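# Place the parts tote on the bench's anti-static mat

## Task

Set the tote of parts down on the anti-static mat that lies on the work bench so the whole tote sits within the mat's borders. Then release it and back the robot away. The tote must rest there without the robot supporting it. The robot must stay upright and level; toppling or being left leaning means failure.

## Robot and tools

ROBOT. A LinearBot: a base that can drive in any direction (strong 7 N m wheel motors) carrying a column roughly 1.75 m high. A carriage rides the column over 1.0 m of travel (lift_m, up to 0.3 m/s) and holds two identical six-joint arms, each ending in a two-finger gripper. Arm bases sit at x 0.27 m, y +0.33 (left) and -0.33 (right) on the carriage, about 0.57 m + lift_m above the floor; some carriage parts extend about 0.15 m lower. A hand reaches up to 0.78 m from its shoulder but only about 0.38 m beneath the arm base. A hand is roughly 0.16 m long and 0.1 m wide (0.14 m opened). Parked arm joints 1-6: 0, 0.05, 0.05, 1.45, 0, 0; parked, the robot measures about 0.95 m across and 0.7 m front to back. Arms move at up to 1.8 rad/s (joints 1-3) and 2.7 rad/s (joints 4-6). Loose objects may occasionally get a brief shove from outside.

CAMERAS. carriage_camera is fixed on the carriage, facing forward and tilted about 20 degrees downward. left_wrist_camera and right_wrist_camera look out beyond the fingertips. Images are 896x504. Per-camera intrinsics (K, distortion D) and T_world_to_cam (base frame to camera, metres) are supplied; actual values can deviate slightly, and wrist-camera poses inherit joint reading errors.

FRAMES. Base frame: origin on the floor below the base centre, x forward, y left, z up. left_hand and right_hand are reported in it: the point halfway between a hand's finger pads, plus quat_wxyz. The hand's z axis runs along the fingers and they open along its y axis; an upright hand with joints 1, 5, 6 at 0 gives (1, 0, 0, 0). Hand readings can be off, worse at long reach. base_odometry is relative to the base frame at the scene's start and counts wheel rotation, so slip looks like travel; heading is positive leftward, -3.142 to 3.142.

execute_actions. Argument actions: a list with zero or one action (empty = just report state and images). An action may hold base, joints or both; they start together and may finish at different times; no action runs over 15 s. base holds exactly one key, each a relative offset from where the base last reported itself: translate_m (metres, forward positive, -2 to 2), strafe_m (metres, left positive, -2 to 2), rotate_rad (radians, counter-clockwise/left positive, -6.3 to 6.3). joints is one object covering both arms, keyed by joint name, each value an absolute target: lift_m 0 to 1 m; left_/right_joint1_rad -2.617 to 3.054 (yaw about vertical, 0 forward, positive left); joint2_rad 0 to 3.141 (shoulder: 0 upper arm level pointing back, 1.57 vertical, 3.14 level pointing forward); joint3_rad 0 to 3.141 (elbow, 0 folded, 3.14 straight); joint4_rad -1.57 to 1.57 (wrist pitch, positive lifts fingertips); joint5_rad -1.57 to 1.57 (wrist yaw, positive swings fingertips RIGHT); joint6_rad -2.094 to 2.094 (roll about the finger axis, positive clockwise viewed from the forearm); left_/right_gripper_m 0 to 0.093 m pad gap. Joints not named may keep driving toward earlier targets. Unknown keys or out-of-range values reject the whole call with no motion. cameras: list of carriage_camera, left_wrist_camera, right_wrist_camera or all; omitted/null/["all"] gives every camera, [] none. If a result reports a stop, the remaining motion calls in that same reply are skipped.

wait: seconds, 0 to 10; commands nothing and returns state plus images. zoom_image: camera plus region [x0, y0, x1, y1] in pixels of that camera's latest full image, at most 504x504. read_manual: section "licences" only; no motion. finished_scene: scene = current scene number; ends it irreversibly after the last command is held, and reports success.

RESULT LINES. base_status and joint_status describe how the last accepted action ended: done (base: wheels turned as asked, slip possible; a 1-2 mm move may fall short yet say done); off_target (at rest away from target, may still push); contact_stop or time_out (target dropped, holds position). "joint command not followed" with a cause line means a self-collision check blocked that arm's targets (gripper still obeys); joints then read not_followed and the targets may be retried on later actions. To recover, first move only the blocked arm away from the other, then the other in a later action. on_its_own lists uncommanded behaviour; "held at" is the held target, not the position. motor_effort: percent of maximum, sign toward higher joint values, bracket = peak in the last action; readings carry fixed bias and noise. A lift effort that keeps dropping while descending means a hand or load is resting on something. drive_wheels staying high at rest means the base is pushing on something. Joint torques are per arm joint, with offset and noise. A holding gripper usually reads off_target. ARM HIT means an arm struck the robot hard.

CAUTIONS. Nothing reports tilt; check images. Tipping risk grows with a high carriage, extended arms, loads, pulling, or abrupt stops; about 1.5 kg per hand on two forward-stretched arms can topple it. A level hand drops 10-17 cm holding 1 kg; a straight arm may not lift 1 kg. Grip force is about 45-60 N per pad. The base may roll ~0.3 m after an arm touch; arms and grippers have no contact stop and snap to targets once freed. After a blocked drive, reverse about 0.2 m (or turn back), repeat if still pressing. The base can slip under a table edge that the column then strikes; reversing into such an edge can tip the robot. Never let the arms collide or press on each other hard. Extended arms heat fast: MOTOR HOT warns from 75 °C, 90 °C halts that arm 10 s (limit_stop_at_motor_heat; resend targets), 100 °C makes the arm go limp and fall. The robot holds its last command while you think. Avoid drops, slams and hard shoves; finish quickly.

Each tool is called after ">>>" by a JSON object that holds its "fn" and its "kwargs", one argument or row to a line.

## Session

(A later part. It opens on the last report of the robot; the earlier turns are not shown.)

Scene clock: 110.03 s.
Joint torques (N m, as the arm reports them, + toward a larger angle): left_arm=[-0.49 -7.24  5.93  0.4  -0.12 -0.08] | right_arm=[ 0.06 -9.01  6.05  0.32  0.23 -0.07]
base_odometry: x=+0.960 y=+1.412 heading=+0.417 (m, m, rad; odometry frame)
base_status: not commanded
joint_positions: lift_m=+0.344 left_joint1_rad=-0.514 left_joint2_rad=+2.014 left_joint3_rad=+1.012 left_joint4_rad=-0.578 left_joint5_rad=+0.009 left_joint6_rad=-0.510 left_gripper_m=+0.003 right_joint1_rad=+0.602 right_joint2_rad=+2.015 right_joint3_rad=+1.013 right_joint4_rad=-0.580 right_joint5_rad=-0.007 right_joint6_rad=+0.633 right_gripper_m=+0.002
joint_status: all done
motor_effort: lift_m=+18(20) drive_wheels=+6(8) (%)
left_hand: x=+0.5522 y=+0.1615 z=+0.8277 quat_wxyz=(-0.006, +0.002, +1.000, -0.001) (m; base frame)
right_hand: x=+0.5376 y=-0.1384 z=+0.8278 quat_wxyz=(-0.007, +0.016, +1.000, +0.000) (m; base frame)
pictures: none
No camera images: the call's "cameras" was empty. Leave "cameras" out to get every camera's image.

The readings show the tote has touched down. Releasing and clearing away.

>>> {"fn": "execute_actions", "kwargs": {
  "actions": [
    {"joints":{"left_gripper_m":0.06,"right_gripper_m":0.06}}
  ],
  "cameras": []
}}

>>> {"fn": "execute_actions", "kwargs": {
  "actions": [
    {"joints":{"lift_m":0.43}}
  ],
  "cameras": []
}}

>>> {"fn": "execute_actions", "kwargs": {
  "actions": [
    {"base":{"translate_m":-0.5},"joints":{"left_joint1_rad":0,"left_joint2_rad":0.05,"left_joint3_rad":0.05,"left_joint4_rad":1.45,"left_joint6_rad":0,"right_joint1_rad":0,"right_joint2_rad":0.05,"right_joint3_rad":0.05,"right_joint4_rad":1.45,"right_joint6_rad":0}}
  ],
  "cameras": ["carriage_camera"]
}}

Scene clock: 119.37 s.
Joint torques (N m, as the arm reports them, + toward a larger angle): left_arm=[-0.51 -7.31  5.97  0.37 -0.12 -0.1 ] | right_arm=[ 0.01 -8.9   6.07  0.31  0.21 -0.11]
base_odometry: x=+0.960 y=+1.412 heading=+0.417 (m, m, rad; odometry frame)
base_status: not commanded
joint_positions: lift_m=+0.344 left_joint1_rad=-0.514 left_joint2_rad=+2.014 left_joint3_rad=+1.012 left_joint4_rad=-0.576 left_joint5_rad=+0.009 left_joint6_rad=-0.510 left_gripper_m=+0.060 right_joint1_rad=+0.602 right_joint2_rad=+2.015 right_joint3_rad=+1.013 right_joint4_rad=-0.576 right_joint5_rad=-0.006 right_joint6_rad=+0.633 right_gripper_m=+0.060
joint_status: all done
motor_effort: lift_m=+20(21) drive_wheels=+6(7) (%)
left_hand: x=+0.5526 y=+0.1613 z=+0.8276 quat_wxyz=(-0.005, +0.002, +1.000, -0.002) (m; base frame)
right_hand: x=+0.5384 y=-0.1380 z=+0.8276 quat_wxyz=(-0.005, +0.016, +1.000, +0.000) (m; base frame)
pictures: none
No camera images: the call's "cameras" was empty. Leave "cameras" out to get every camera's image.

Scene clock: 120.23 s.
Joint torques (N m, as the arm reports them, + toward a larger angle): left_arm=[-0.56 -7.33  5.97  0.37 -0.09 -0.1 ] | right_arm=[ 0.03 -8.93  5.98  0.32  0.23 -0.1 ]
base_odometry: x=+0.960 y=+1.412 heading=+0.417 (m, m, rad; odometry frame)
base_status: not commanded
joint_positions: lift_m=+0.430 left_joint1_rad=-0.514 left_joint2_rad=+2.015 left_joint3_rad=+1.012 left_joint4_rad=-0.575 left_joint5_rad=+0.007 left_joint6_rad=-0.510 left_gripper_m=+0.060 right_joint1_rad=+0.602 right_joint2_rad=+2.015 right_joint3_rad=+1.013 right_joint4_rad=-0.574 right_joint5_rad=-0.004 right_joint6_rad=+0.633 right_gripper_m=+0.060
joint_status: all done
motor_effort: lift_m=+21(27) drive_wheels=+6(6) (%)
left_hand: x=+0.5530 y=+0.1614 z=+0.9133 quat_wxyz=(-0.005, +0.002, +1.000, -0.001) (m; base frame)
right_hand: x=+0.5389 y=-0.1382 z=+0.9133 quat_wxyz=(-0.004, +0.016, +1.000, +0.000) (m; base frame)
pictures: none
No camera images: the call's "cameras" was empty. Leave "cameras" out to get every camera's image.

Scene clock: 123.40 s.
Joint torques (N m, as the arm reports them, + toward a larger angle): left_arm=[ 0.5   3.08  4.82 -0.34 -0.04 -0.07] | right_arm=[-0.56  3.33  5.3  -0.27  0.1  -0.17]
base_odometry: x=+0.503 y=+1.210 heading=+0.417 (m, m, rad; odometry frame)
base_status: done
joint_positions: lift_m=+0.430 left_joint1_rad=-0.007 left_joint2_rad=+0.059 left_joint3_rad=+0.069 left_joint4_rad=+1.459 left_joint5_rad=+0.002 left_joint6_rad=-0.008 left_gripper_m=+0.060 right_joint1_rad=+0.004 right_joint2_rad=+0.057 right_joint3_rad=+0.068 right_joint4_rad=+1.460 right_joint5_rad=+0.001 right_joint6_rad=+0.007 right_gripper_m=+0.060
joint_status: all done
motor_effort: lift_m=+21(21) drive_wheels=-1(20) (%)
left_hand: x=+0.3059 y=+0.3161 z=+1.4178 quat_wxyz=(+0.999, +0.001, +0.051, -0.008) (m; base frame)
right_hand: x=+0.3055 y=-0.3167 z=+1.4174 quat_wxyz=(+0.999, +0.000, +0.050, +0.005) (m; base frame)
pictures: carriage_camera
camera_calibration (this result's frames):
carriage_camera: T_world_to_cam=[[0.0256014, -0.998776, 0.0423108, -0.0674151], [-0.33211, -0.0484184, -0.941997, 1.37652], [0.942893, 0.0100646, -0.332943, 0.288481], [0, 0, 0, 1]] pos_world=[0.186876, -0.00358714, 1.39558]
Images, in order (width x height): carriage_camera 896x504.

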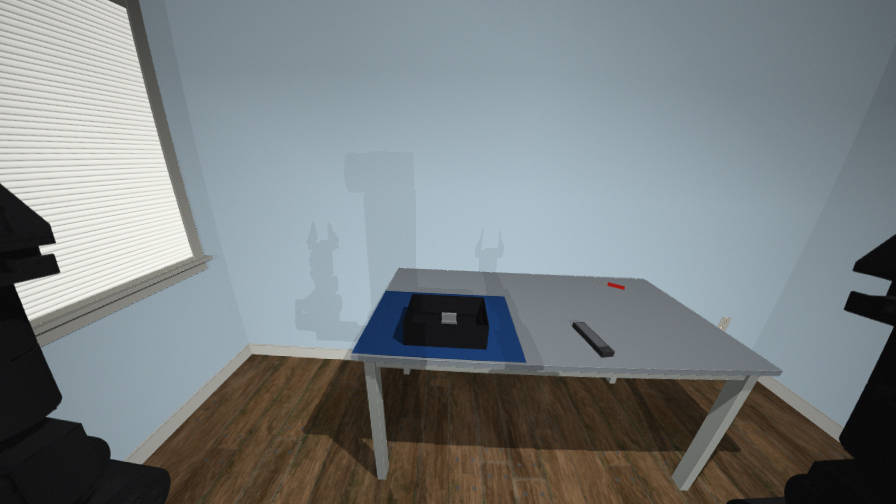

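>>> {"fn": "finished_scene", "kwargs": {
  "scene": 2
}}

The scene is finished: the task was done.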